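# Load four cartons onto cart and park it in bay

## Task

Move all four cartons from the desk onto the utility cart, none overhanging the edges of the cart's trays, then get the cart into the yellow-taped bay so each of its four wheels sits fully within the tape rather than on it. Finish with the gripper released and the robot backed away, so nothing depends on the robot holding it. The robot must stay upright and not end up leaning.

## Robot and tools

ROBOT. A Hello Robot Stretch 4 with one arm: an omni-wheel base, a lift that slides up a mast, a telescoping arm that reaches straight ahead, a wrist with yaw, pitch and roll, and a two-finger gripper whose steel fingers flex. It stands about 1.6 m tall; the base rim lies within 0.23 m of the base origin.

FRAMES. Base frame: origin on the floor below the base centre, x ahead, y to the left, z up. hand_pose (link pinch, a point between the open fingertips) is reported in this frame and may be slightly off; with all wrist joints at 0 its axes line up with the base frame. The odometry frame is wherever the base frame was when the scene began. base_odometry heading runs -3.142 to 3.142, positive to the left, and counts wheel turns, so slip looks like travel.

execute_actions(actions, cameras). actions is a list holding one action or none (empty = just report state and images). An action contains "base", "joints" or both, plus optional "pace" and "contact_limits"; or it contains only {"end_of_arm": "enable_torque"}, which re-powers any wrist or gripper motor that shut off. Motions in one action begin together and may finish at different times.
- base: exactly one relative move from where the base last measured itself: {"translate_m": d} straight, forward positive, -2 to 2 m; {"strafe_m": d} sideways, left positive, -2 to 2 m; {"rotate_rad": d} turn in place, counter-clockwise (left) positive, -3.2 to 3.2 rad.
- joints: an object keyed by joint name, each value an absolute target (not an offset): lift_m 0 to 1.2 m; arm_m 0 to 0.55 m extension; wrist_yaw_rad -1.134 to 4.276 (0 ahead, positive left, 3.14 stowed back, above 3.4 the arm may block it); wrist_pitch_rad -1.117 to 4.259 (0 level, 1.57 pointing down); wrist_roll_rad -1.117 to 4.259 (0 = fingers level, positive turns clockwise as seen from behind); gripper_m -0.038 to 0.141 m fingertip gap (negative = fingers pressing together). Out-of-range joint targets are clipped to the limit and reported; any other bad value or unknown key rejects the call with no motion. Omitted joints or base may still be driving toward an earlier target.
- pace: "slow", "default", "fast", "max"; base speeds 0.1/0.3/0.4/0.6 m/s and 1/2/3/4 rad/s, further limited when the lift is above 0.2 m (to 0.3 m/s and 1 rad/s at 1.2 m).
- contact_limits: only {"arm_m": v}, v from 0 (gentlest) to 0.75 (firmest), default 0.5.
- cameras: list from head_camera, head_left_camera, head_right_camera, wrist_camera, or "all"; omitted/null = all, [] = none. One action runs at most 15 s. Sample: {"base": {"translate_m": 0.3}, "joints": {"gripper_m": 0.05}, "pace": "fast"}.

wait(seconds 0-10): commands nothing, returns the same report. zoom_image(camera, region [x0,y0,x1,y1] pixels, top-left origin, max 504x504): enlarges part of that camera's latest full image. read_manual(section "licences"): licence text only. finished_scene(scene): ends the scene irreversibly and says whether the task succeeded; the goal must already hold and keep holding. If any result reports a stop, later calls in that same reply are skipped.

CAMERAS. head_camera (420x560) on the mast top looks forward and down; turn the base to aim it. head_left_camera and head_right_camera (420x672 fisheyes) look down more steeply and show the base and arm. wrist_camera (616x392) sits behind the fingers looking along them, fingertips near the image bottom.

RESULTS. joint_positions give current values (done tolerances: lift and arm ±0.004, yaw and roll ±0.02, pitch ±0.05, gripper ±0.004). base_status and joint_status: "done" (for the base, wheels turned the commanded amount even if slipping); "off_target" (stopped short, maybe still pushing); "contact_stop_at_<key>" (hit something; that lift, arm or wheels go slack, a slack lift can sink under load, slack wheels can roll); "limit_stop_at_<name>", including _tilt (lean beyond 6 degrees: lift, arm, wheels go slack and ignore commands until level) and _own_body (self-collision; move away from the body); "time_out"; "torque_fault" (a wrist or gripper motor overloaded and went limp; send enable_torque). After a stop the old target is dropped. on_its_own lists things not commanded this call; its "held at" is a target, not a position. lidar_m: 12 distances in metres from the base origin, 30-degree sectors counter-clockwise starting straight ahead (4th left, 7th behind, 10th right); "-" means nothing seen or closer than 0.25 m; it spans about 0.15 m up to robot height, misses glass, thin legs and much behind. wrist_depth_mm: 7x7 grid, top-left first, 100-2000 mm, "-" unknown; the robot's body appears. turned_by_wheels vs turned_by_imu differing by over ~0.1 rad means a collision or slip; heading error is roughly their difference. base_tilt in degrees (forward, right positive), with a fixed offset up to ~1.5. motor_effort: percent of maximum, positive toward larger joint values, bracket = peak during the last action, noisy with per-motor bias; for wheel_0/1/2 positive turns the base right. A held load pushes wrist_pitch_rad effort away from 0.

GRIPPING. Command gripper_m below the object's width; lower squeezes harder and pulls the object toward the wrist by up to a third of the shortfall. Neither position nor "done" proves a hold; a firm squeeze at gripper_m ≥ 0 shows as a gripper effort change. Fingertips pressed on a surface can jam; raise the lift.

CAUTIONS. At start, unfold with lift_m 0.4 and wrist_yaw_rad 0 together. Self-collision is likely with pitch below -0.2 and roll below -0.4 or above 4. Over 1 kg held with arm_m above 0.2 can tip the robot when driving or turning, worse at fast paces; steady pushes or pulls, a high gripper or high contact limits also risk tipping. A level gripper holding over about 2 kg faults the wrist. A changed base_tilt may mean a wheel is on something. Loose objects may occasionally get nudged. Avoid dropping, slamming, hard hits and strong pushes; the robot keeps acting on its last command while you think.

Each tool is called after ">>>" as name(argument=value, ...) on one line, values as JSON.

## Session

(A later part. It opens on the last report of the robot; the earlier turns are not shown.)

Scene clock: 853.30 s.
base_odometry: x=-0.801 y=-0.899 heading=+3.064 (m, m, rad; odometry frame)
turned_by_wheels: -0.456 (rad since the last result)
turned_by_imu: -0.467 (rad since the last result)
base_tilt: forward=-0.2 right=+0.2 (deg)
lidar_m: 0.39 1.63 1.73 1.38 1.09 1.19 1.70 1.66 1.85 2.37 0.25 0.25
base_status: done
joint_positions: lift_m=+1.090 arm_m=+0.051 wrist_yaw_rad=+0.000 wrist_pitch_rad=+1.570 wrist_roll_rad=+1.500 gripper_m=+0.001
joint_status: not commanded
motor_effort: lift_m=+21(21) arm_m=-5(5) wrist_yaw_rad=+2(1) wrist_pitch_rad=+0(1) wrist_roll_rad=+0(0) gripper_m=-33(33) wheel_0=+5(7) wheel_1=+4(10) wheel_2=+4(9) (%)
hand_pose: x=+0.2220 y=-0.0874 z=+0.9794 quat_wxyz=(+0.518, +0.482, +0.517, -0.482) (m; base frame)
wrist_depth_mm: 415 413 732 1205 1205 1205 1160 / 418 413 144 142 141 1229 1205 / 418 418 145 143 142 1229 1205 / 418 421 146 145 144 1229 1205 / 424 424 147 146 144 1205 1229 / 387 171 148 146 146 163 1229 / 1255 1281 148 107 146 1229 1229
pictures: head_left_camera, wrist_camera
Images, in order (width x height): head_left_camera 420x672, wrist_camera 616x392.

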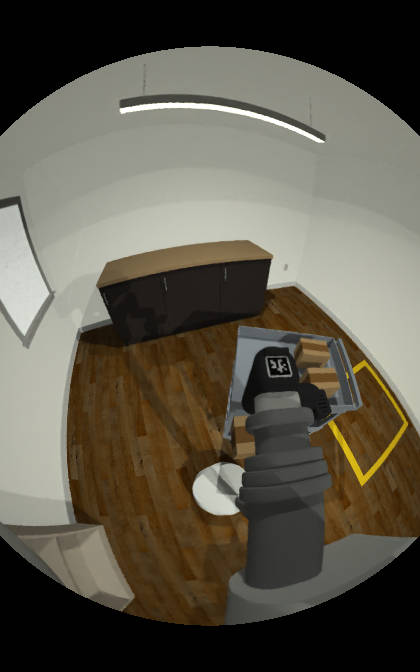

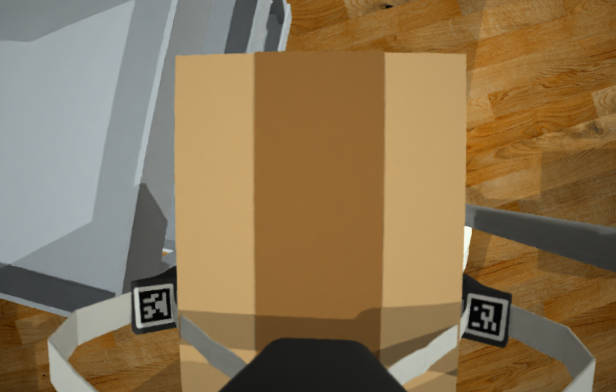

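>>> execute_actions(actions=[], cameras=["head_camera", "head_right_camera"])

Scene clock: 934.70 s.
base_odometry: x=-0.801 y=-0.899 heading=+3.064 (m, m, rad; odometry frame)
turned_by_wheels: +0.000 (rad since the last result)
turned_by_imu: +0.001 (rad since the last result)
base_tilt: forward=-0.2 right=+0.0 (deg)
lidar_m: 0.39 1.62 1.71 1.39 1.10 1.19 1.69 1.67 1.86 2.36 0.25 0.25
base_status: done
joint_positions: lift_m=+1.090 arm_m=+0.051 wrist_yaw_rad=+0.000 wrist_pitch_rad=+1.570 wrist_roll_rad=+1.500 gripper_m=+0.001
joint_status: not commanded
motor_effort: lift_m=+21(21) arm_m=-5(5) wrist_yaw_rad=+1(1) wrist_pitch_rad=+1(1) wrist_roll_rad=+0(0) gripper_m=-32(33) wheel_0=+5(7) wheel_1=+4(10) wheel_2=+4(9) (%)
hand_pose: x=+0.2220 y=-0.0874 z=+0.9794 quat_wxyz=(+0.518, +0.482, +0.517, -0.482) (m; base frame)
wrist_depth_mm: 413 413 732 1182 1182 1255 1160 / 418 410 144 143 142 1205 1182 / 418 421 145 143 143 1229 1229 / 418 421 146 144 144 1229 1205 / 424 421 147 145 144 1229 1229 / 387 170 148 146 145 163 1229 / 1308 1281 149 107 146 1229 1255
pictures: head_camera, head_right_camera
Images, in order (width x height): head_camera 420x560, head_right_camera 420x672.

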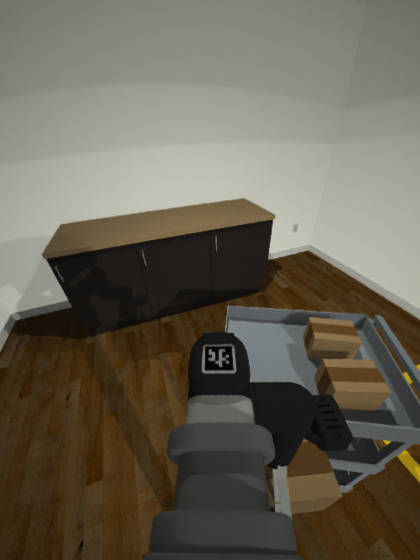

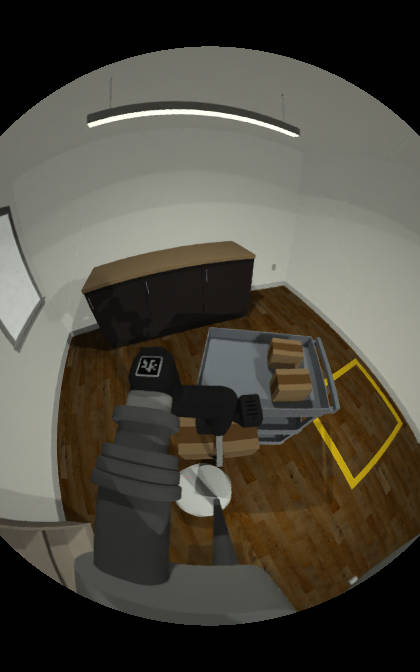

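>>> execute_actions(actions=[{"base": {"strafe_m": -0.167}, "joints": {"arm_m": 0.47, "wrist_roll_rad": 1.675}}], cameras=["wrist_camera", "head_camera"])

Scene clock: 983.23 s.
base_odometry: x=-0.788 y=-0.732 heading=+3.064 (m, m, rad; odometry frame)
turned_by_wheels: +0.000 (rad since the last result)
turned_by_imu: +0.002 (rad since the last result)
base_tilt: forward=-0.1 right=+0.0 (deg)
lidar_m: 0.36 0.38 1.92 1.54 1.24 1.37 1.64 1.59 2.60 2.20 0.46 0.36
base_status: done
joint_positions: lift_m=+1.090 arm_m=+0.469 wrist_yaw_rad=+0.000 wrist_pitch_rad=+1.570 wrist_roll_rad=+1.675 gripper_m=+0.001
joint_status: all done
motor_effort: lift_m=+21(21) arm_m=+5(5) wrist_yaw_rad=+0(1) wrist_pitch_rad=+2(2) wrist_roll_rad=+0(3) gripper_m=-32(31) wheel_0=+2(12) wheel_1=-1(10) wheel_2=+0(3) (%)
hand_pose: x=+0.6404 y=-0.0874 z=+0.9794 quat_wxyz=(+0.474, +0.526, +0.473, -0.525) (m; base frame)
wrist_depth_mm: 1229 407 291 289 407 287 286 / 1229 410 144 142 141 286 289 / 1229 415 145 143 143 322 402 / 1205 415 146 144 144 410 404 / 1255 415 147 146 145 413 402 / 1255 171 148 147 146 163 387 / 1281 424 149 107 146 415 -
pictures: head_camera, wrist_camera
Images, in order (width x height): head_camera 420x560, wrist_camera 616x392.

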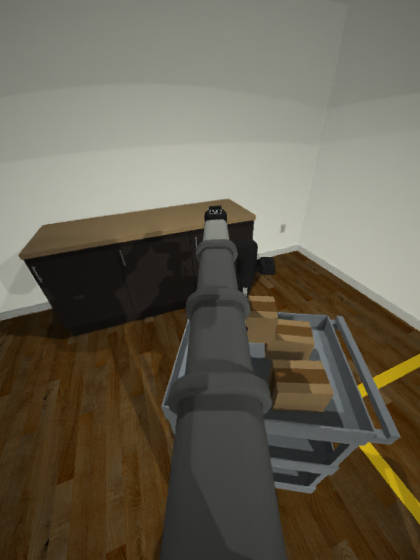

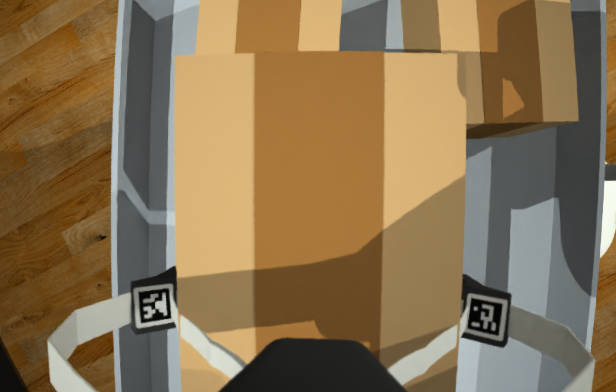

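>>> execute_actions(actions=[{"base": {"strafe_m": 0.055}, "joints": {"arm_m": 0.50}}], cameras=["wrist_camera"])

Scene clock: 1008.67 s.
base_odometry: x=-0.793 y=-0.787 heading=+3.064 (m, m, rad; odometry frame)
turned_by_wheels: +0.000 (rad since the last result)
turned_by_imu: +0.001 (rad since the last result)
base_tilt: forward=-0.1 right=+0.1 (deg)
lidar_m: 0.36 0.40 1.85 1.47 1.19 1.29 1.65 1.62 1.86 2.28 0.46 0.37
base_status: done
joint_positions: lift_m=+1.090 arm_m=+0.499 wrist_yaw_rad=+0.000 wrist_pitch_rad=+1.570 wrist_roll_rad=+1.675 gripper_m=+0.001
joint_status: all done
motor_effort: lift_m=+21(21) arm_m=+5(6) wrist_yaw_rad=+1(1) wrist_pitch_rad=+2(2) wrist_roll_rad=-1(0) gripper_m=-33(34) wheel_0=-3(8) wheel_1=+1(5) wheel_2=+0(0) (%)
hand_pose: x=+0.6704 y=-0.0874 z=+0.9794 quat_wxyz=(+0.474, +0.526, +0.473, -0.525) (m; base frame)
wrist_depth_mm: 1229 1160 410 290 407 287 285 / 1229 1229 144 142 141 351 402 / 1229 1229 145 143 142 404 407 / 1229 1255 146 145 143 413 410 / 1255 1255 147 146 145 410 413 / 1255 170 148 147 145 163 413 / 1229 1255 149 107 146 415 -
pictures: wrist_camera
Images, in order (width x height): wrist_camera 616x392.

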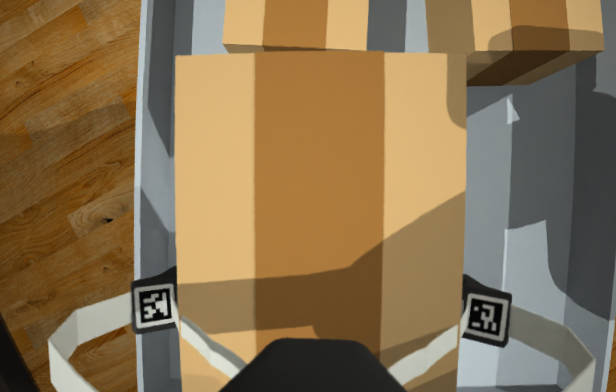

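>>> execute_actions(actions=[{"joints": {"lift_m": 0.957}}], cameras=["wrist_camera"])

Scene clock: 1016.27 s.
base_odometry: x=-0.793 y=-0.787 heading=+3.064 (m, m, rad; odometry frame)
turned_by_wheels: +0.000 (rad since the last result)
turned_by_imu: +0.002 (rad since the last result)
base_tilt: forward=-0.2 right=-0.1 (deg)
lidar_m: 0.37 0.40 1.87 1.48 1.16 1.29 1.67 1.63 1.84 2.27 0.47 0.37
base_status: not commanded
joint_positions: lift_m=+0.957 arm_m=+0.499 wrist_yaw_rad=+0.000 wrist_pitch_rad=+1.570 wrist_roll_rad=+1.675 gripper_m=+0.001
joint_status: all done
motor_effort: lift_m=+16(21) arm_m=+5(5) wrist_yaw_rad=+1(1) wrist_pitch_rad=+2(1) wrist_roll_rad=+0(0) gripper_m=-34(35) wheel_0=-3(3) wheel_1=+1(1) wheel_2=+0(0) (%)
hand_pose: x=+0.6704 y=-0.0874 z=+0.8469 quat_wxyz=(+0.474, +0.526, +0.473, -0.525) (m; base frame)
wrist_depth_mm: 229 277 276 262 274 272 250 / 232 278 144 142 142 274 273 / 236 281 145 143 143 273 276 / 238 282 146 144 143 277 276 / 238 282 147 145 144 277 279 / 226 171 148 147 145 163 279 / 215 286 149 107 146 282 -
pictures: wrist_camera
Images, in order (width x height): wrist_camera 616x392.

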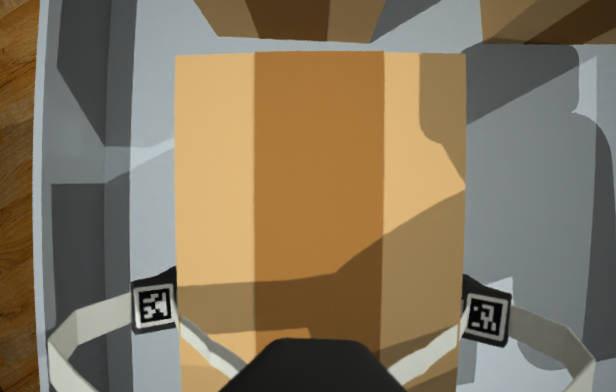

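>>> execute_actions(actions=[{"joints": {"gripper_m": 0.135}}], cameras=["wrist_camera"])

Scene clock: 1022.53 s.
base_odometry: x=-0.793 y=-0.787 heading=+3.064 (m, m, rad; odometry frame)
turned_by_wheels: +0.000 (rad since the last result)
turned_by_imu: +0.002 (rad since the last result)
base_tilt: forward=-0.2 right=+0.1 (deg)
lidar_m: 0.35 0.41 1.84 1.48 1.17 1.28 1.67 1.63 1.86 2.27 0.48 0.38
base_status: not commanded
joint_positions: lift_m=+0.958 arm_m=+0.499 wrist_yaw_rad=-0.003 wrist_pitch_rad=+1.574 wrist_roll_rad=+1.675 gripper_m=+0.135
joint_status: all done
motor_effort: lift_m=+8(15) arm_m=+5(5) wrist_yaw_rad=+9(10) wrist_pitch_rad=-12(13) wrist_roll_rad=-1(0) gripper_m=+1(33) wheel_0=-2(3) wheel_1=+1(1) wheel_2=+0(0) (%)
hand_pose: x=+0.6688 y=-0.0874 z=+0.8475 quat_wxyz=(+0.472, +0.525, +0.473, -0.527) (m; base frame)
wrist_depth_mm: 240 290 289 259 282 282 248 / 247 290 289 169 168 282 283 / 249 291 172 170 169 283 283 / 251 293 172 170 170 285 283 / 253 294 173 171 171 287 286 / 252 287 174 172 172 289 287 / 250 297 174 107 172 289 291
pictures: wrist_camera
Images, in order (width x height): wrist_camera 616x392.

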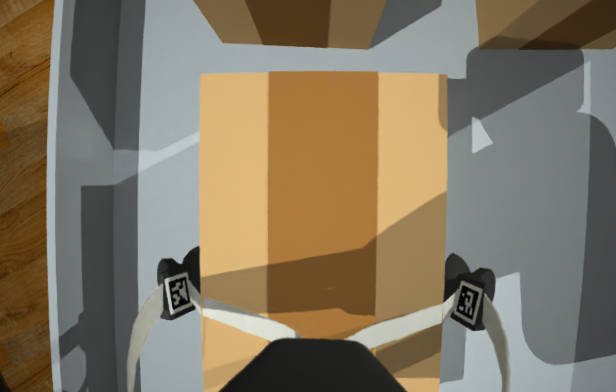

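>>> execute_actions(actions=[{"joints": {"lift_m": 1.09}, "pace": "fast"}], cameras=["wrist_camera"])

Scene clock: 1030.80 s.
base_odometry: x=-0.793 y=-0.787 heading=+3.064 (m, m, rad; odometry frame)
turned_by_wheels: +0.000 (rad since the last result)
turned_by_imu: +0.001 (rad since the last result)
base_tilt: forward=-0.1 right=+0.0 (deg)
lidar_m: 0.35 0.39 1.83 1.48 1.19 1.29 1.66 1.62 1.86 2.27 0.47 0.36
base_status: not commanded
joint_positions: lift_m=+1.090 arm_m=+0.499 wrist_yaw_rad=+0.000 wrist_pitch_rad=+1.570 wrist_roll_rad=+1.675 gripper_m=+0.135
joint_status: all done
motor_effort: lift_m=+21(23) arm_m=+5(5) wrist_yaw_rad=+3(9) wrist_pitch_rad=+0(12) wrist_roll_rad=-1(1) gripper_m=+0(3) wheel_0=-2(2) wheel_1=+1(1) wheel_2=+0(0) (%)
hand_pose: x=+0.6703 y=-0.0874 z=+0.9794 quat_wxyz=(+0.473, +0.526, +0.473, -0.525) (m; base frame)
wrist_depth_mm: 1229 1229 413 290 410 289 289 / 1205 1229 415 399 407 394 407 / 1229 1229 413 293 413 410 407 / 1229 1229 415 296 413 410 410 / 1229 1255 421 296 413 413 413 / 1281 1255 421 297 297 217 415 / 1255 1308 424 107 415 415 413
pictures: wrist_camera
Images, in order (width x height): wrist_camera 616x392.

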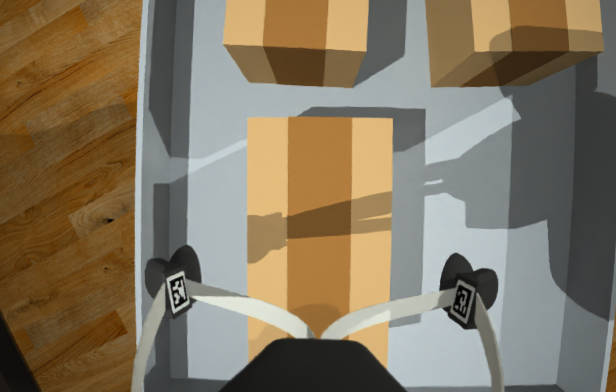

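>>> execute_actions(actions=[{"base": {"rotate_rad": -2.890}, "joints": {"arm_m": 0.40, "wrist_roll_rad": 0.0, "gripper_m": 0.141}, "pace": "fast"}], cameras=["head_camera"])

Scene clock: 1082.47 s.
base_odometry: x=-0.793 y=-0.787 heading=+0.175 (m, m, rad; odometry frame)
turned_by_wheels: -2.889 (rad since the last result)
turned_by_imu: -2.969 (rad since the last result)
base_tilt: forward=+0.0 right=+0.0 (deg)
lidar_m: 1.65 1.68 2.48 2.27 0.42 0.36 0.38 1.68 1.62 1.42 1.17 1.41
base_status: done
joint_positions: lift_m=+1.090 arm_m=+0.401 wrist_yaw_rad=+0.000 wrist_pitch_rad=+1.570 wrist_roll_rad=+0.000 gripper_m=+0.141
joint_status: all done
motor_effort: lift_m=+19(21) arm_m=-5(5) wrist_yaw_rad=+1(1) wrist_pitch_rad=+1(1) wrist_roll_rad=-2(6) gripper_m=+0(1) wheel_0=+5(9) wheel_1=+5(11) wheel_2=+4(9) (%)
hand_pose: x=+0.5721 y=-0.0874 z=+0.9796 quat_wxyz=(+0.707, +0.000, +0.707, +0.000) (m; base frame)
wrist_depth_mm: 1255 1229 1205 1182 1205 1160 1138 / 1229 1229 1182 1182 1205 1205 1160 / 1229 1229 1229 1229 1205 1182 1229 / 1255 1255 1229 1205 1229 1229 1182 / 1281 1255 1255 1255 1255 1205 1205 / 1281 1281 1281 1255 1229 211 1255 / 1281 1255 1308 107 1255 1229 1182
pictures: head_camera
Images, in order (width x height): head_camera 420x560.

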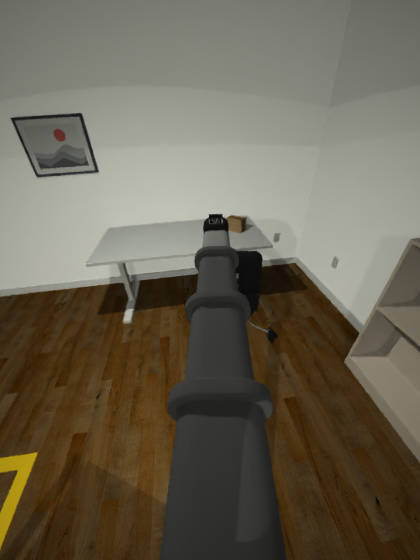

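>>> execute_actions(actions=[{"base":{"translate_m":1.5},"pace":"fast"}], cameras=["head_camera","wrist_camera"])

Scene clock: 1117.07 s.
base_odometry: x=+0.684 y=-0.525 heading=+0.175 (m, m, rad; odometry frame)
turned_by_wheels: +0.000 (rad since the last result)
turned_by_imu: +0.000 (rad since the last result)
base_tilt: forward=-0.2 right=+0.2 (deg)
lidar_m: 0.25 0.25 0.25 0.42 2.52 1.83 1.82 1.61 1.05 1.21 0.27 0.25
base_status: done
joint_positions: lift_m=+1.090 arm_m=+0.401 wrist_yaw_rad=+0.000 wrist_pitch_rad=+1.570 wrist_roll_rad=+0.000 gripper_m=+0.141
joint_status: not commanded
motor_effort: lift_m=+20(20) arm_m=-5(5) wrist_yaw_rad=+1(1) wrist_pitch_rad=+0(0) wrist_roll_rad=-2(2) gripper_m=-1(0) wheel_0=+2(10) wheel_1=+2(13) wheel_2=-2(13) (%)
hand_pose: x=+0.5720 y=-0.0874 z=+0.9796 quat_wxyz=(+0.707, +0.000, +0.707, +0.000) (m; base frame)
wrist_depth_mm: 492 488 480 477 473 469 469 / 492 488 488 480 477 469 473 / 496 496 492 484 480 477 473 / 500 500 496 488 368 362 473 / 508 496 496 496 370 364 484 / 504 508 500 492 492 211 484 / 521 508 504 107 492 488 492
pictures: head_camera, wrist_camera
Images, in order (width x height): head_camera 420x560, wrist_camera 616x392.

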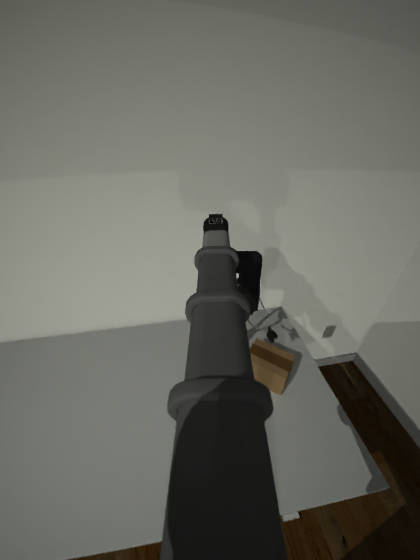

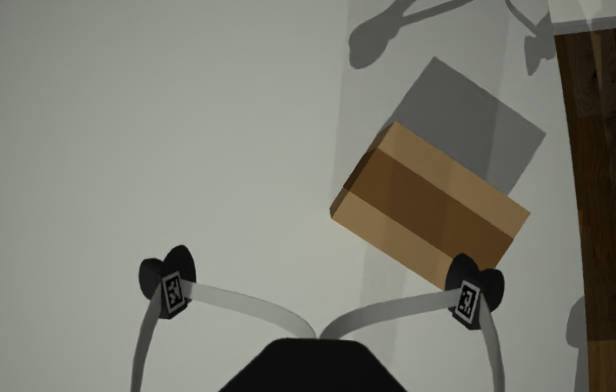

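>>> execute_actions(actions=[{"base":{"strafe_m":-0.115},"joints":{"arm_m":0.43,"wrist_roll_rad":2.18,"lift_m":1.0},"pace":"fast"}], cameras=["wrist_camera"])

Scene clock: 1132.97 s.
base_odometry: x=+0.704 y=-0.638 heading=+0.176 (m, m, rad; odometry frame)
turned_by_wheels: +0.000 (rad since the last result)
turned_by_imu: +0.002 (rad since the last result)
base_tilt: forward=-0.2 right=+0.0 (deg)
lidar_m: 0.25 0.25 0.25 0.46 2.61 1.84 1.86 1.39 0.95 1.09 0.32 0.25
base_status: done
joint_positions: lift_m=+1.000 arm_m=+0.429 wrist_yaw_rad=+0.000 wrist_pitch_rad=+1.570 wrist_roll_rad=+2.180 gripper_m=+0.141
joint_status: all done
motor_effort: lift_m=+14(18) arm_m=+5(5) wrist_yaw_rad=+1(1) wrist_pitch_rad=+0(0) wrist_roll_rad=+0(4) gripper_m=-1(0) wheel_0=+0(12) wheel_1=+1(7) wheel_2=+0(2) (%)
hand_pose: x=+0.6002 y=-0.0874 z=+0.8900 quat_wxyz=(+0.327, +0.627, +0.327, -0.627) (m; base frame)
wrist_depth_mm: 1118 1138 1118 394 394 389 387 / 1160 1160 399 397 392 392 389 / 1042 399 399 402 397 394 394 / 778 404 402 279 279 394 394 / 404 404 404 281 279 397 394 / 407 407 404 282 281 211 397 / 413 410 407 107 402 397 397
pictures: wrist_camera
Images, in order (width x height): wrist_camera 616x392.

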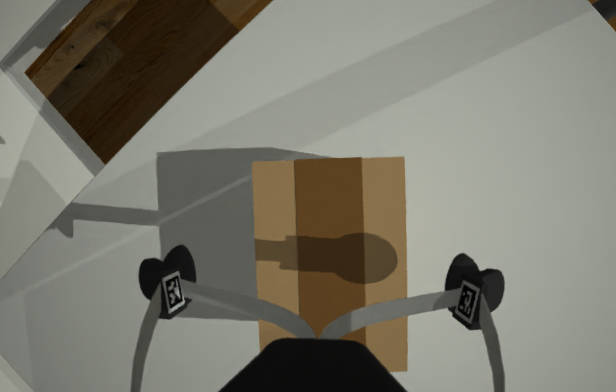

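>>> execute_actions(actions=[{"base":{"strafe_m":0.027},"joints":{"arm_m":0.448,"lift_m":0.885},"pace":"default"}], cameras=[])

>>> execute_actions(actions=[{"joints":{"gripper_m":0.0}}], cameras=[])

Scene clock: 1145.13 s.
base_odometry: x=+0.700 y=-0.612 heading=+0.176 (m, m, rad; odometry frame)
turned_by_wheels: +0.000 (rad since the last result)
turned_by_imu: +0.001 (rad since the last result)
base_tilt: forward=-0.1 right=+0.1 (deg)
lidar_m: 0.25 0.25 0.25 0.44 2.62 1.84 1.84 1.48 0.98 1.13 0.29 0.25
base_status: done
joint_positions: lift_m=+0.886 arm_m=+0.447 wrist_yaw_rad=-0.001 wrist_pitch_rad=+1.574 wrist_roll_rad=+2.180 gripper_m=+0.141
joint_status: all done
motor_effort: lift_m=+5(13) arm_m=+5(4) wrist_yaw_rad=+3(4) wrist_pitch_rad=-12(13) wrist_roll_rad=+0(0) gripper_m=-2(0) wheel_0=-1(10) wheel_1=+1(11) wheel_2=+0(0) (%)
hand_pose: x=+0.6170 y=-0.0874 z=+0.7757 quat_wxyz=(+0.326, +0.626, +0.328, -0.628) (m; base frame)
wrist_depth_mm: 1025 287 287 285 283 281 279 / 1025 289 286 167 167 282 281 / 293 290 170 168 168 283 281 / 294 293 171 169 168 282 282 / 294 294 171 170 168 283 283 / 296 294 172 170 169 177 285 / 296 296 293 107 170 289 287
pictures: none
No camera images: the call's "cameras" was empty. Leave "cameras" out to get every camera's image.

Scene clock: 1147.50 s.
base_odometry: x=+0.700 y=-0.612 heading=+0.176 (m, m, rad; odometry frame)
turned_by_wheels: +0.000 (rad since the last result)
turned_by_imu: +0.001 (rad since the last result)
base_tilt: forward=-0.2 right=+0.0 (deg)
lidar_m: 0.25 0.25 0.25 0.44 2.61 1.84 1.85 1.48 0.98 1.12 0.31 0.25
base_status: not commanded
joint_positions: lift_m=+0.885 arm_m=+0.447 wrist_yaw_rad=+0.000 wrist_pitch_rad=+1.570 wrist_roll_rad=+2.180 gripper_m=+0.001
joint_status: all done
motor_effort: lift_m=+14(14) arm_m=+5(5) wrist_yaw_rad=+3(7) wrist_pitch_rad=+0(20) wrist_roll_rad=-1(0) gripper_m=-34(32) wheel_0=-1(1) wheel_1=+1(1) wheel_2=+0(0) (%)
hand_pose: x=+0.6183 y=-0.0874 z=+0.7750 quat_wxyz=(+0.327, +0.627, +0.327, -0.627) (m; base frame)
wrist_depth_mm: 1025 282 282 278 278 276 276 / 960 283 147 146 145 277 276 / 286 286 148 146 145 277 278 / 287 286 148 147 146 279 279 / 287 286 148 146 146 282 281 / 289 171 148 146 146 163 281 / 289 289 148 107 130 282 -
pictures: none
No camera images: the call's "cameras" was empty. Leave "cameras" out to get every camera's image.

>>> execute_actions(actions=[{"joints":{"lift_m":1.09,"arm_m":0.05,"wrist_roll_rad":1.675},"pace":"fast"}], cameras=[])

>>> execute_actions(actions=[{"base":{"rotate_rad":3.0},"pace":"fast"}], cameras=[])

>>> execute_actions(actions=[{"base":{"translate_m":1.5},"pace":"fast"}], cameras=["head_camera"])

Scene clock: 1160.50 s.
base_odometry: x=+0.700 y=-0.612 heading=+0.176 (m, m, rad; odometry frame)
turned_by_wheels: +0.000 (rad since the last result)
turned_by_imu: +0.002 (rad since the last result)
base_tilt: forward=-0.1 right=+0.0 (deg)
lidar_m: 0.25 0.25 0.25 0.46 2.61 1.83 1.86 1.49 0.97 1.12 0.25 0.25
base_status: not commanded
joint_positions: lift_m=+1.090 arm_m=+0.051 wrist_yaw_rad=+0.000 wrist_pitch_rad=+1.570 wrist_roll_rad=+1.675 gripper_m=+0.001
joint_status: all done
motor_effort: lift_m=+23(22) arm_m=-5(6) wrist_yaw_rad=+2(0) wrist_pitch_rad=+0(2) wrist_roll_rad=-2(4) gripper_m=-35(35) wheel_0=-1(1) wheel_1=+1(1) wheel_2=+0(0) (%)
hand_pose: x=+0.2219 y=-0.0874 z=+0.9793 quat_wxyz=(+0.473, +0.526, +0.473, -0.525) (m; base frame)
wrist_depth_mm: 1229 1229 484 1205 1182 1182 1182 / 492 488 147 146 144 1205 1182 / 496 496 148 146 145 1205 1205 / 496 500 148 146 145 621 477 / 500 496 148 146 146 1229 1205 / 500 171 148 147 146 163 1229 / 508 504 149 107 130 1229 1229
pictures: none
No camera images: the call's "cameras" was empty. Leave "cameras" out to get every camera's image.

Scene clock: 1164.03 s.
base_odometry: x=+0.700 y=-0.612 heading=-3.109 (m, m, rad; odometry frame)
turned_by_wheels: +2.999 (rad since the last result)
turned_by_imu: +3.085 (rad since the last result)
base_tilt: forward=-0.1 right=+0.1 (deg)
lidar_m: 1.81 2.33 0.98 1.06 0.39 0.25 0.25 0.25 0.25 0.37 0.25 0.25
base_status: done
joint_positions: lift_m=+1.090 arm_m=+0.051 wrist_yaw_rad=+0.000 wrist_pitch_rad=+1.570 wrist_roll_rad=+1.675 gripper_m=+0.001
joint_status: not commanded
motor_effort: lift_m=+22(22) arm_m=-5(5) wrist_yaw_rad=+1(2) wrist_pitch_rad=+1(0) wrist_roll_rad=-2(2) gripper_m=-34(32) wheel_0=-4(7) wheel_1=-3(7) wheel_2=-4(11) (%)
hand_pose: x=+0.2220 y=-0.0874 z=+0.9793 quat_wxyz=(+0.473, +0.526, +0.473, -0.525) (m; base frame)
wrist_depth_mm: 1255 1255 1182 1229 1182 1205 473 / 1229 1229 147 146 145 1182 496 / 1229 1255 147 146 145 1205 1182 / 1229 1229 148 146 145 621 473 / 1229 1255 148 146 146 1205 1182 / 1255 170 148 147 145 163 1205 / 1255 1281 148 107 131 1229 1205
pictures: none
No camera images: the call's "cameras" was empty. Leave "cameras" out to get every camera's image.

Scene clock: 1170.03 s.
base_odometry: x=-0.799 y=-0.661 heading=-3.108 (m, m, rad; odometry frame)
turned_by_wheels: +0.000 (rad since the last result)
turned_by_imu: -0.001 (rad since the last result)
base_tilt: forward=-0.1 right=-0.1 (deg)
lidar_m: 0.35 0.42 1.79 1.53 1.24 1.45 1.60 1.61 2.51 2.18 0.25 0.25
base_status: done
joint_positions: lift_m=+1.090 arm_m=+0.051 wrist_yaw_rad=+0.000 wrist_pitch_rad=+1.570 wrist_roll_rad=+1.675 gripper_m=+0.001
joint_status: not commanded
motor_effort: lift_m=+22(22) arm_m=-5(5) wrist_yaw_rad=+1(2) wrist_pitch_rad=+1(1) wrist_roll_rad=-2(2) gripper_m=-32(33) wheel_0=+4(6) wheel_1=+2(7) wheel_2=-3(13) (%)
hand_pose: x=+0.2220 y=-0.0874 z=+0.9793 quat_wxyz=(+0.473, +0.526, +0.473, -0.525) (m; base frame)
wrist_depth_mm: 296 364 410 1229 1205 1182 1182 / 297 373 147 146 144 1182 1160 / 418 418 148 146 145 1229 1229 / 421 421 148 147 145 621 473 / 427 418 148 147 145 1205 1229 / 427 170 148 147 146 163 1205 / 427 427 148 107 145 1255 1229
pictures: head_camera
Images, in order (width x height): head_camera 420x560.

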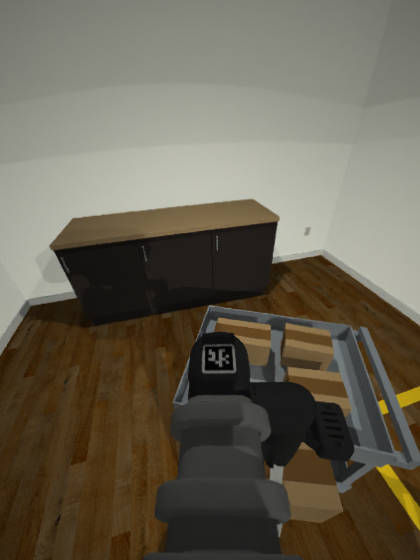

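>>> execute_actions(actions=[{"base":{"rotate_rad":-0.109},"pace":"fast"}], cameras=["head_camera","wrist_camera"])

Scene clock: 1174.03 s.
base_odometry: x=-0.799 y=-0.661 heading=+3.067 (m, m, rad; odometry frame)
turned_by_wheels: -0.108 (rad since the last result)
turned_by_imu: -0.110 (rad since the last result)
base_tilt: forward=-0.2 right=+0.0 (deg)
lidar_m: 0.34 0.39 1.89 1.56 1.26 1.36 1.63 1.62 2.60 2.20 0.25 0.25
base_status: done
joint_positions: lift_m=+1.090 arm_m=+0.051 wrist_yaw_rad=+0.000 wrist_pitch_rad=+1.570 wrist_roll_rad=+1.675 gripper_m=+0.001
joint_status: not commanded
motor_effort: lift_m=+22(23) arm_m=-4(4) wrist_yaw_rad=+2(1) wrist_pitch_rad=+1(1) wrist_roll_rad=-2(2) gripper_m=-34(32) wheel_0=+3(6) wheel_1=+2(4) wheel_2=+5(8) (%)
hand_pose: x=+0.2220 y=-0.0874 z=+0.9793 quat_wxyz=(+0.473, +0.526, +0.473, -0.525) (m; base frame)
wrist_depth_mm: 296 410 574 1205 1229 1182 1182 / 298 392 148 146 145 1205 1205 / 301 392 148 146 145 1205 1205 / 424 418 148 146 145 621 477 / 421 424 148 146 146 1229 1229 / 424 170 148 147 146 163 1205 / 427 430 148 107 131 1229 1255
pictures: head_camera, wrist_camera
Images, in order (width x height): head_camera 420x560, wrist_camera 616x392.

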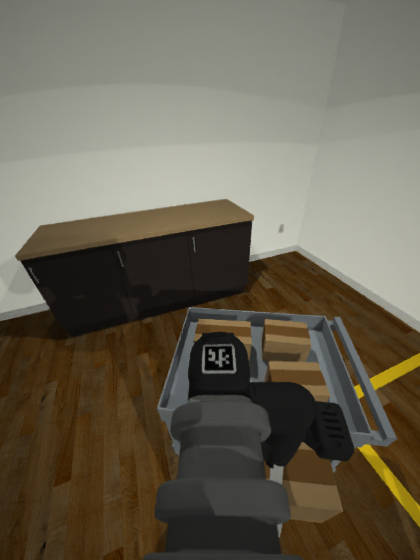

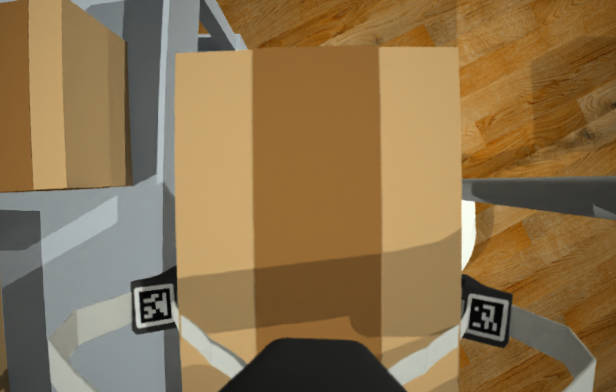

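>>> execute_actions(actions=[{"joints":{"arm_m":0.24},"pace":"fast"}], cameras=["head_camera","wrist_camera"])

Scene clock: 1200.33 s.
base_odometry: x=-0.799 y=-0.661 heading=+3.067 (m, m, rad; odometry frame)
turned_by_wheels: +0.000 (rad since the last result)
turned_by_imu: +0.001 (rad since the last result)
base_tilt: forward=-0.2 right=+0.0 (deg)
lidar_m: 0.33 0.36 1.91 1.54 1.25 1.38 1.63 1.61 2.61 2.21 0.45 0.35
base_status: not commanded
joint_positions: lift_m=+1.090 arm_m=+0.239 wrist_yaw_rad=+0.000 wrist_pitch_rad=+1.570 wrist_roll_rad=+1.675 gripper_m=+0.001
joint_status: all done
motor_effort: lift_m=+22(22) arm_m=+5(5) wrist_yaw_rad=+0(1) wrist_pitch_rad=+2(2) wrist_roll_rad=-2(2) gripper_m=-33(32) wheel_0=+3(3) wheel_1=+2(3) wheel_2=+5(5) (%)
hand_pose: x=+0.4104 y=-0.0874 z=+0.9793 quat_wxyz=(+0.474, +0.526, +0.473, -0.525) (m; base frame)
wrist_depth_mm: 293 353 293 392 1205 1205 1182 / 297 362 148 146 145 1205 1205 / 298 370 147 146 145 1205 1182 / 418 418 148 146 145 991 1205 / 301 392 148 146 145 991 1229 / 303 171 148 147 146 163 1205 / 304 382 148 107 146 1229 1229
pictures: head_camera, wrist_camera
Images, in order (width x height): head_camera 420x560, wrist_camera 616x392.

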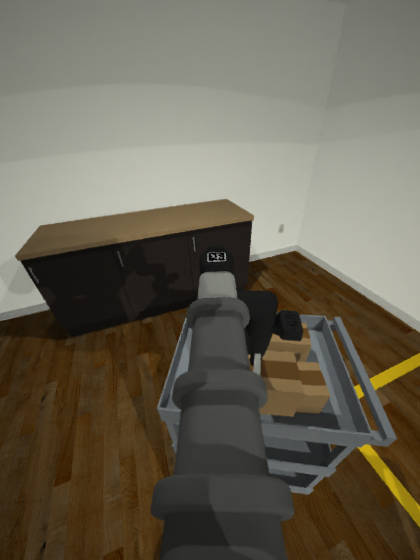

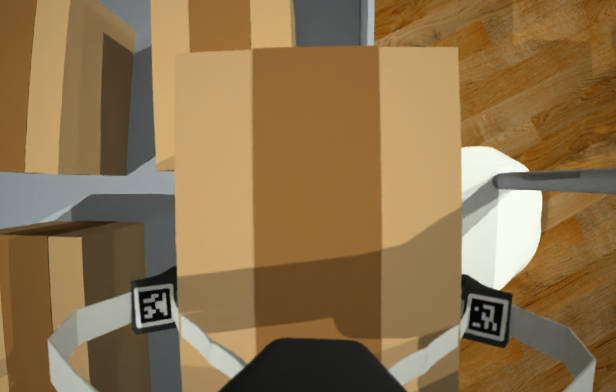

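>>> execute_actions(actions=[{"base":{"strafe_m":0.09},"pace":"default"}], cameras=["wrist_camera"])

Scene clock: 1224.97 s.
base_odometry: x=-0.806 y=-0.751 heading=+3.066 (m, m, rad; odometry frame)
turned_by_wheels: +0.000 (rad since the last result)
turned_by_imu: +0.001 (rad since the last result)
base_tilt: forward=-0.2 right=+0.1 (deg)
lidar_m: 0.36 1.65 1.82 1.46 1.18 1.27 1.67 1.65 1.84 2.28 0.47 0.35
base_status: done
joint_positions: lift_m=+1.090 arm_m=+0.239 wrist_yaw_rad=+0.000 wrist_pitch_rad=+1.570 wrist_roll_rad=+1.675 gripper_m=+0.001
joint_status: not commanded
motor_effort: lift_m=+22(23) arm_m=+4(5) wrist_yaw_rad=+1(1) wrist_pitch_rad=+2(2) wrist_roll_rad=-2(2) gripper_m=-34(31) wheel_0=-3(10) wheel_1=+1(12) wheel_2=+0(4) (%)
hand_pose: x=+0.4104 y=-0.0874 z=+0.9793 quat_wxyz=(+0.474, +0.526, +0.473, -0.525) (m; base frame)
wrist_depth_mm: 303 377 293 407 1182 1182 1205 / 368 413 148 145 145 1205 1205 / 300 415 148 146 145 1205 1205 / 300 410 148 146 145 1008 1205 / 301 407 148 147 146 1025 1205 / 301 170 148 147 146 163 1205 / 303 424 148 107 130 1229 1229
pictures: wrist_camera
Images, in order (width x height): wrist_camera 616x392.

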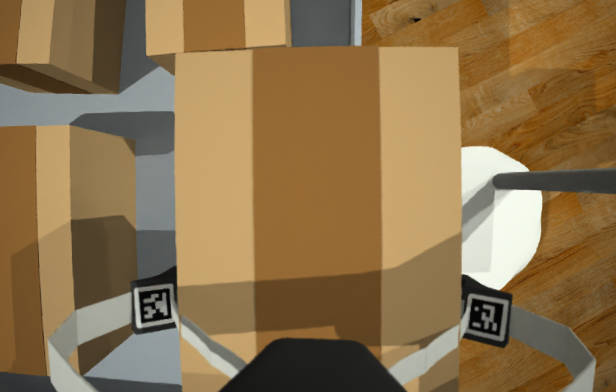

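>>> execute_actions(actions=[{"joints":{"arm_m":0.285},"pace":"fast"}], cameras=["wrist_camera"])

Scene clock: 1241.17 s.
base_odometry: x=-0.806 y=-0.751 heading=+3.066 (m, m, rad; odometry frame)
turned_by_wheels: +0.000 (rad since the last result)
turned_by_imu: +0.001 (rad since the last result)
base_tilt: forward=-0.2 right=+0.0 (deg)
lidar_m: 0.35 1.65 1.80 1.47 1.17 1.27 1.67 1.65 1.84 2.27 0.45 0.37
base_status: not commanded
joint_positions: lift_m=+1.090 arm_m=+0.284 wrist_yaw_rad=+0.000 wrist_pitch_rad=+1.570 wrist_roll_rad=+1.675 gripper_m=+0.001
joint_status: all done
motor_effort: lift_m=+22(22) arm_m=+5(6) wrist_yaw_rad=+1(1) wrist_pitch_rad=+1(2) wrist_roll_rad=-2(2) gripper_m=-33(34) wheel_0=-3(3) wheel_1=+1(1) wheel_2=+0(0) (%)
hand_pose: x=+0.4554 y=-0.0874 z=+0.9793 quat_wxyz=(+0.474, +0.526, +0.473, -0.525) (m; base frame)
wrist_depth_mm: 293 345 293 290 404 1229 1182 / 413 410 147 145 145 1182 1182 / 296 340 148 146 145 1008 1182 / 297 317 148 146 145 991 991 / 300 317 148 147 146 1008 1255 / 303 171 148 146 146 163 1229 / 304 310 148 107 146 1229 1229
pictures: wrist_camera
Images, in order (width x height): wrist_camera 616x392.

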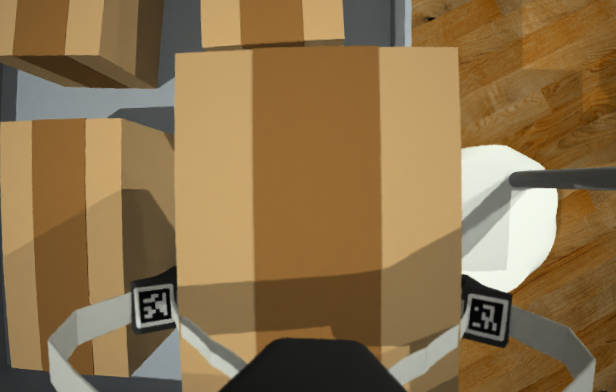

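>>> execute_actions(actions=[{"joints":{"lift_m":0.952},"pace":"default"}], cameras=["wrist_camera"])

Scene clock: 1254.80 s.
base_odometry: x=-0.806 y=-0.751 heading=+3.066 (m, m, rad; odometry frame)
turned_by_wheels: +0.000 (rad since the last result)
turned_by_imu: +0.001 (rad since the last result)
base_tilt: forward=-0.1 right=-0.1 (deg)
lidar_m: 0.36 1.64 1.82 1.46 1.16 1.26 1.67 1.64 1.82 2.27 0.47 0.36
base_status: not commanded
joint_positions: lift_m=+0.953 arm_m=+0.284 wrist_yaw_rad=+0.001 wrist_pitch_rad=+1.571 wrist_roll_rad=+1.675 gripper_m=+0.001
joint_status: all done
motor_effort: lift_m=+10(22) arm_m=+4(5) wrist_yaw_rad=-1(1) wrist_pitch_rad=-1(2) wrist_roll_rad=-2(2) gripper_m=-30(32) wheel_0=-3(3) wheel_1=+1(1) wheel_2=+0(0) (%)
hand_pose: x=+0.4553 y=-0.0874 z=+0.8423 quat_wxyz=(+0.474, +0.525, +0.473, -0.525) (m; base frame)
wrist_depth_mm: 256 278 266 254 271 1078 1042 / 278 279 149 145 144 1042 1060 / 213 278 149 146 144 866 1060 / 213 279 148 146 144 831 842 / 213 282 150 146 145 854 866 / 200 171 149 147 145 160 1098 / 198 283 150 107 144 1118 1098
pictures: wrist_camera
Images, in order (width x height): wrist_camera 616x392.

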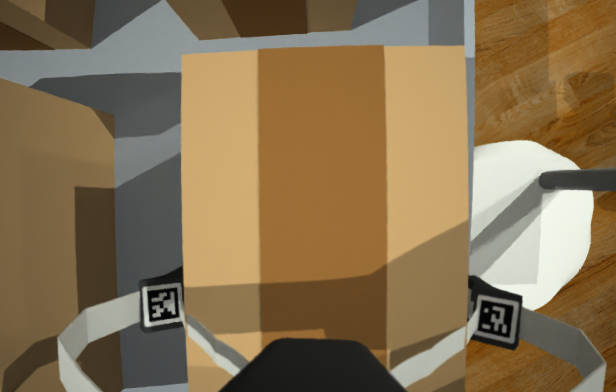

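>>> execute_actions(actions=[{"joints":{"gripper_m":0.125}}], cameras=["wrist_camera"])

Scene clock: 1267.60 s.
base_odometry: x=-0.806 y=-0.751 heading=+3.066 (m, m, rad; odometry frame)
turned_by_wheels: +0.000 (rad since the last result)
turned_by_imu: +0.002 (rad since the last result)
base_tilt: forward=-0.1 right=+0.1 (deg)
lidar_m: 0.35 1.66 1.81 1.47 1.14 1.27 1.67 1.64 1.85 2.29 0.46 0.35
base_status: not commanded
joint_positions: lift_m=+0.954 arm_m=+0.285 wrist_yaw_rad=+0.006 wrist_pitch_rad=+1.576 wrist_roll_rad=+1.674 gripper_m=+0.125
joint_status: all done
on_its_own: wrist_yaw_rad is at rest, and its effort (-16) is outside its rest range (-13 to +13)
motor_effort: lift_m=-5(10) arm_m=+1(4) wrist_yaw_rad=-16(17) wrist_pitch_rad=-16(17) wrist_roll_rad=+1(1) gripper_m=+1(32) wheel_0=-3(4) wheel_1=+1(1) wheel_2=+0(0) (%)
hand_pose: x=+0.4548 y=-0.0874 z=+0.8435 quat_wxyz=(+0.474, +0.522, +0.476, -0.525) (m; base frame)
wrist_depth_mm: 253 296 291 270 287 278 1060 / 298 294 293 171 170 229 1078 / 193 277 293 172 171 229 1042 / 194 278 296 173 171 227 866 / 193 277 204 174 172 224 854 / 192 256 186 174 172 172 1078 / 190 254 296 107 173 1078 1098
pictures: wrist_camera
Images, in order (width x height): wrist_camera 616x392.

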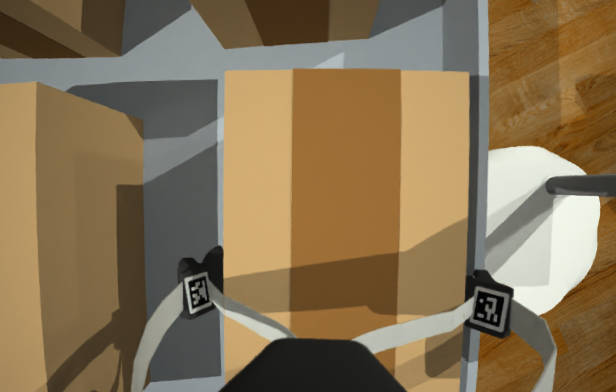

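>>> execute_actions(actions=[{"joints":{"lift_m":1.09},"pace":"fast"}], cameras=["wrist_camera","head_camera"])

Scene clock: 1272.10 s.
base_odometry: x=-0.806 y=-0.751 heading=+3.067 (m, m, rad; odometry frame)
turned_by_wheels: +0.000 (rad since the last result)
turned_by_imu: +0.001 (rad since the last result)
base_tilt: forward=-0.1 right=+0.0 (deg)
lidar_m: 0.35 1.66 1.81 1.47 1.17 1.28 1.68 1.64 1.82 2.28 0.46 0.36
base_status: not commanded
joint_positions: lift_m=+1.090 arm_m=+0.285 wrist_yaw_rad=+0.000 wrist_pitch_rad=+1.570 wrist_roll_rad=+1.675 gripper_m=+0.125
joint_status: all done
motor_effort: lift_m=+21(23) arm_m=+1(2) wrist_yaw_rad=+1(18) wrist_pitch_rad=+1(16) wrist_roll_rad=+0(1) gripper_m=-2(1) wheel_0=-3(3) wheel_1=+1(1) wheel_2=+0(0) (%)
hand_pose: x=+0.4560 y=-0.0874 z=+0.9794 quat_wxyz=(+0.474, +0.525, +0.473, -0.525) (m; base frame)
wrist_depth_mm: 296 330 310 291 410 1229 1182 / 421 397 410 413 413 1205 1182 / 297 298 410 294 355 1205 1182 / 300 300 413 294 353 991 1025 / 301 301 413 297 402 1008 1182 / 304 304 300 297 297 1025 1205 / 303 303 424 107 427 1229 1255
pictures: head_camera, wrist_camera
Images, in order (width x height): head_camera 420x560, wrist_camera 616x392.

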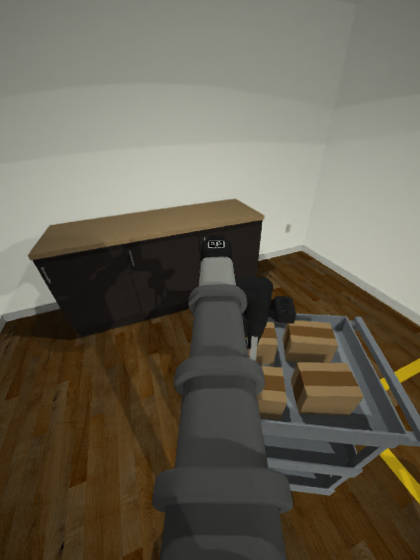

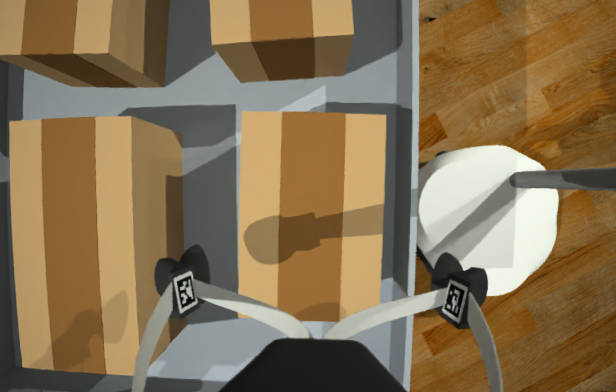

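>>> execute_actions(actions=[{"base":{"rotate_rad":-0.1},"joints":{"wrist_roll_rad":0.0,"arm_m":0.40},"pace":"fast"}], cameras=[])

>>> execute_actions(actions=[{"base":{"strafe_m":-0.5},"pace":"default"}], cameras=["wrist_camera","head_camera"])

Scene clock: 1315.63 s.
base_odometry: x=-0.806 y=-0.751 heading=+2.967 (m, m, rad; odometry frame)
turned_by_wheels: -0.099 (rad since the last result)
turned_by_imu: -0.100 (rad since the last result)
base_tilt: forward=-0.1 right=+0.0 (deg)
lidar_m: 0.35 0.36 1.77 1.51 1.17 1.22 1.72 1.64 1.75 2.33 0.50 0.36
base_status: done
joint_positions: lift_m=+1.090 arm_m=+0.399 wrist_yaw_rad=+0.000 wrist_pitch_rad=+1.570 wrist_roll_rad=+0.000 gripper_m=+0.125
joint_status: all done
motor_effort: lift_m=+21(21) arm_m=+5(4) wrist_yaw_rad=+1(2) wrist_pitch_rad=+1(2) wrist_roll_rad=-3(5) gripper_m=-2(0) wheel_0=+3(8) wheel_1=+5(9) wheel_2=+4(6) (%)
hand_pose: x=+0.5703 y=-0.0874 z=+0.9794 quat_wxyz=(+0.707, +0.000, +0.707, +0.000) (m; base frame)
wrist_depth_mm: 1205 413 410 404 399 399 394 / 1255 366 291 290 290 285 282 / 1255 351 294 293 291 287 283 / 1308 375 298 294 410 407 404 / 1255 399 421 421 410 410 389 / 1255 399 303 315 319 293 291 / 1308 397 304 107 413 296 294
pictures: none
No camera images: the call's "cameras" was empty. Leave "cameras" out to get every camera's image.

Scene clock: 1318.63 s.
base_odometry: x=-0.720 y=-0.259 heading=+2.967 (m, m, rad; odometry frame)
turned_by_wheels: +0.000 (rad since the last result)
turned_by_imu: +0.000 (rad since the last result)
base_tilt: forward=-0.1 right=-0.1 (deg)
lidar_m: 0.35 0.36 0.53 1.97 1.61 1.70 1.47 1.43 2.28 1.87 1.82 1.91
base_status: done
joint_positions: lift_m=+1.090 arm_m=+0.399 wrist_yaw_rad=+0.000 wrist_pitch_rad=+1.570 wrist_roll_rad=+0.000 gripper_m=+0.125
joint_status: not commanded
motor_effort: lift_m=+21(21) arm_m=+5(5) wrist_yaw_rad=+1(1) wrist_pitch_rad=+1(1) wrist_roll_rad=-3(3) gripper_m=-2(0) wheel_0=+1(11) wheel_1=-2(9) wheel_2=+0(2) (%)
hand_pose: x=+0.5703 y=-0.0874 z=+0.9794 quat_wxyz=(+0.707, +0.000, +0.707, +0.000) (m; base frame)
wrist_depth_mm: 415 413 373 1205 1205 1182 1160 / 314 415 377 1182 1182 1182 1160 / 317 415 384 1205 1182 1182 1160 / 427 421 349 1255 1229 1205 1205 / 382 424 349 1255 1205 1182 1229 / 310 410 349 1255 1255 1255 1229 / 312 430 392 107 1255 1205 1182
pictures: head_camera, wrist_camera
Images, in order (width x height): head_camera 420x560, wrist_camera 616x392.

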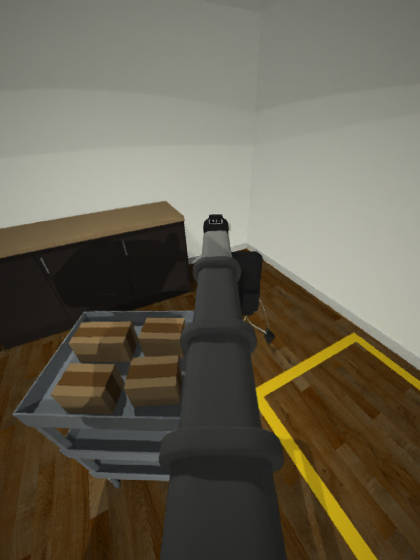

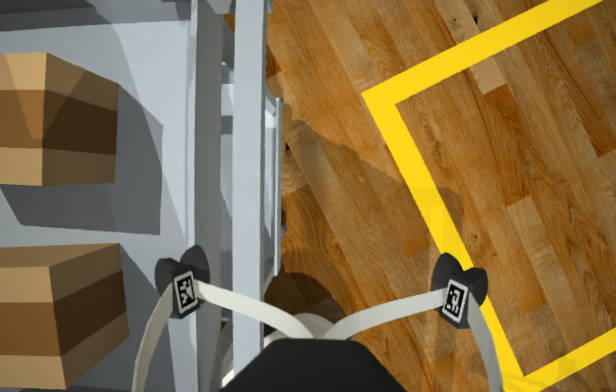

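>>> execute_actions(actions=[{"base":{"strafe_m":0.061},"joints":{"lift_m":1.0,"gripper_m":0.10},"pace":"default"}], cameras=["wrist_camera"])

Scene clock: 1352.63 s.
base_odometry: x=-0.730 y=-0.319 heading=+2.967 (m, m, rad; odometry frame)
turned_by_wheels: +0.000 (rad since the last result)
turned_by_imu: +0.002 (rad since the last result)
base_tilt: forward=-0.2 right=+0.1 (deg)
lidar_m: 0.35 0.37 0.53 1.93 1.53 1.64 1.48 1.44 2.32 1.93 1.88 1.98
base_status: done
joint_positions: lift_m=+1.000 arm_m=+0.399 wrist_yaw_rad=+0.000 wrist_pitch_rad=+1.570 wrist_roll_rad=+0.000 gripper_m=+0.100
joint_status: all done
motor_effort: lift_m=+14(20) arm_m=+5(5) wrist_yaw_rad=+1(1) wrist_pitch_rad=+1(1) wrist_roll_rad=-3(2) gripper_m=-3(3) wheel_0=+0(10) wheel_1=+2(7) wheel_2=+0(0) (%)
hand_pose: x=+0.5703 y=-0.0874 z=+0.8901 quat_wxyz=(+0.707, +0.000, +0.707, +0.000) (m; base frame)
wrist_depth_mm: 224 322 320 445 1098 1078 1078 / 228 324 320 627 1098 1118 1060 / 233 325 324 252 1118 1118 1078 / 334 327 329 580 1138 1118 1118 / 336 330 272 580 1138 1118 1118 / 239 306 258 258 1160 1118 1118 / 224 296 336 107 1160 1118 1138
pictures: wrist_camera
Images, in order (width x height): wrist_camera 616x392.

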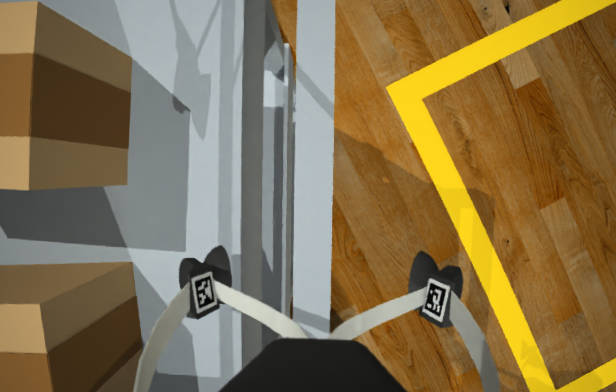

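>>> execute_actions(actions=[{"joints":{"lift_m":0.966,"gripper_m":0.07},"pace":"default"}], cameras=["wrist_camera"])

Scene clock: 1368.07 s.
base_odometry: x=-0.730 y=-0.319 heading=+2.968 (m, m, rad; odometry frame)
turned_by_wheels: +0.001 (rad since the last result)
turned_by_imu: +0.002 (rad since the last result)
base_tilt: forward=-0.2 right=+0.0 (deg)
lidar_m: 0.35 0.36 0.53 1.93 1.55 1.64 1.49 1.45 2.34 1.92 1.87 1.98
base_status: not commanded
joint_positions: lift_m=+0.967 arm_m=+0.399 wrist_yaw_rad=+0.000 wrist_pitch_rad=+1.569 wrist_roll_rad=+0.000 gripper_m=+0.070
joint_status: all done
motor_effort: lift_m=+10(14) arm_m=+5(5) wrist_yaw_rad=+1(2) wrist_pitch_rad=+4(5) wrist_roll_rad=-1(3) gripper_m=-9(8) wheel_0=+5(6) wheel_1=+2(2) wheel_2=+2(2) (%)
hand_pose: x=+0.5707 y=-0.0874 z=+0.8564 quat_wxyz=(+0.708, +0.000, +0.706, +0.000) (m; base frame)
wrist_depth_mm: 214 290 289 216 1042 1060 1042 / 217 291 290 218 1078 1060 1060 / 223 296 293 220 1078 1060 1078 / 300 297 294 221 1098 1078 1060 / 304 298 276 224 1098 1098 1098 / 230 276 211 585 198 1098 1078 / 216 281 303 107 1118 1098 1098
pictures: wrist_camera
Images, in order (width x height): wrist_camera 616x392.

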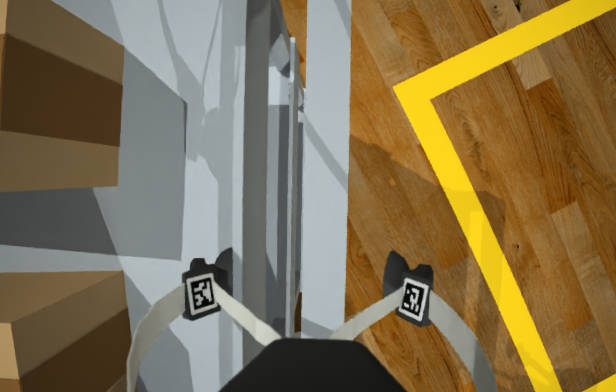

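>>> execute_actions(actions=[{"base":{"strafe_m":0.016},"joints":{"gripper_m":0.02},"pace":"default"}], cameras=["wrist_camera"])

Scene clock: 1393.10 s.
base_odometry: x=-0.733 y=-0.335 heading=+2.969 (m, m, rad; odometry frame)
turned_by_wheels: +0.001 (rad since the last result)
turned_by_imu: +0.003 (rad since the last result)
base_tilt: forward=-0.1 right=+0.0 (deg)
lidar_m: 0.36 0.38 0.52 1.91 1.53 1.62 1.50 1.46 2.31 1.93 1.89 0.37
base_status: done
joint_positions: lift_m=+0.966 arm_m=+0.399 wrist_yaw_rad=+0.001 wrist_pitch_rad=+1.566 wrist_roll_rad=+0.000 gripper_m=+0.021
joint_status: all done
motor_effort: lift_m=+19(19) arm_m=+4(5) wrist_yaw_rad=-1(1) wrist_pitch_rad=+13(14) wrist_roll_rad=-2(2) gripper_m=-27(28) wheel_0=+5(5) wheel_1=+5(11) wheel_2=+3(3) (%)
hand_pose: x=+0.5718 y=-0.0874 z=+0.8556 quat_wxyz=(+0.709, +0.000, +0.705, +0.000) (m; base frame)
wrist_depth_mm: 195 283 282 272 1078 1042 1042 / 198 279 285 279 1078 1042 1060 / 202 287 287 289 1078 1060 1042 / 294 291 289 298 1078 1078 1078 / 298 294 290 307 1078 1078 1078 / 219 247 189 615 192 1078 1098 / 196 244 296 107 1098 1098 1078
pictures: wrist_camera
Images, in order (width x height): wrist_camera 616x392.

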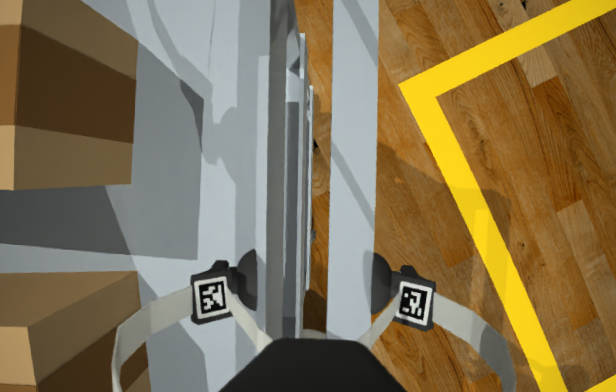

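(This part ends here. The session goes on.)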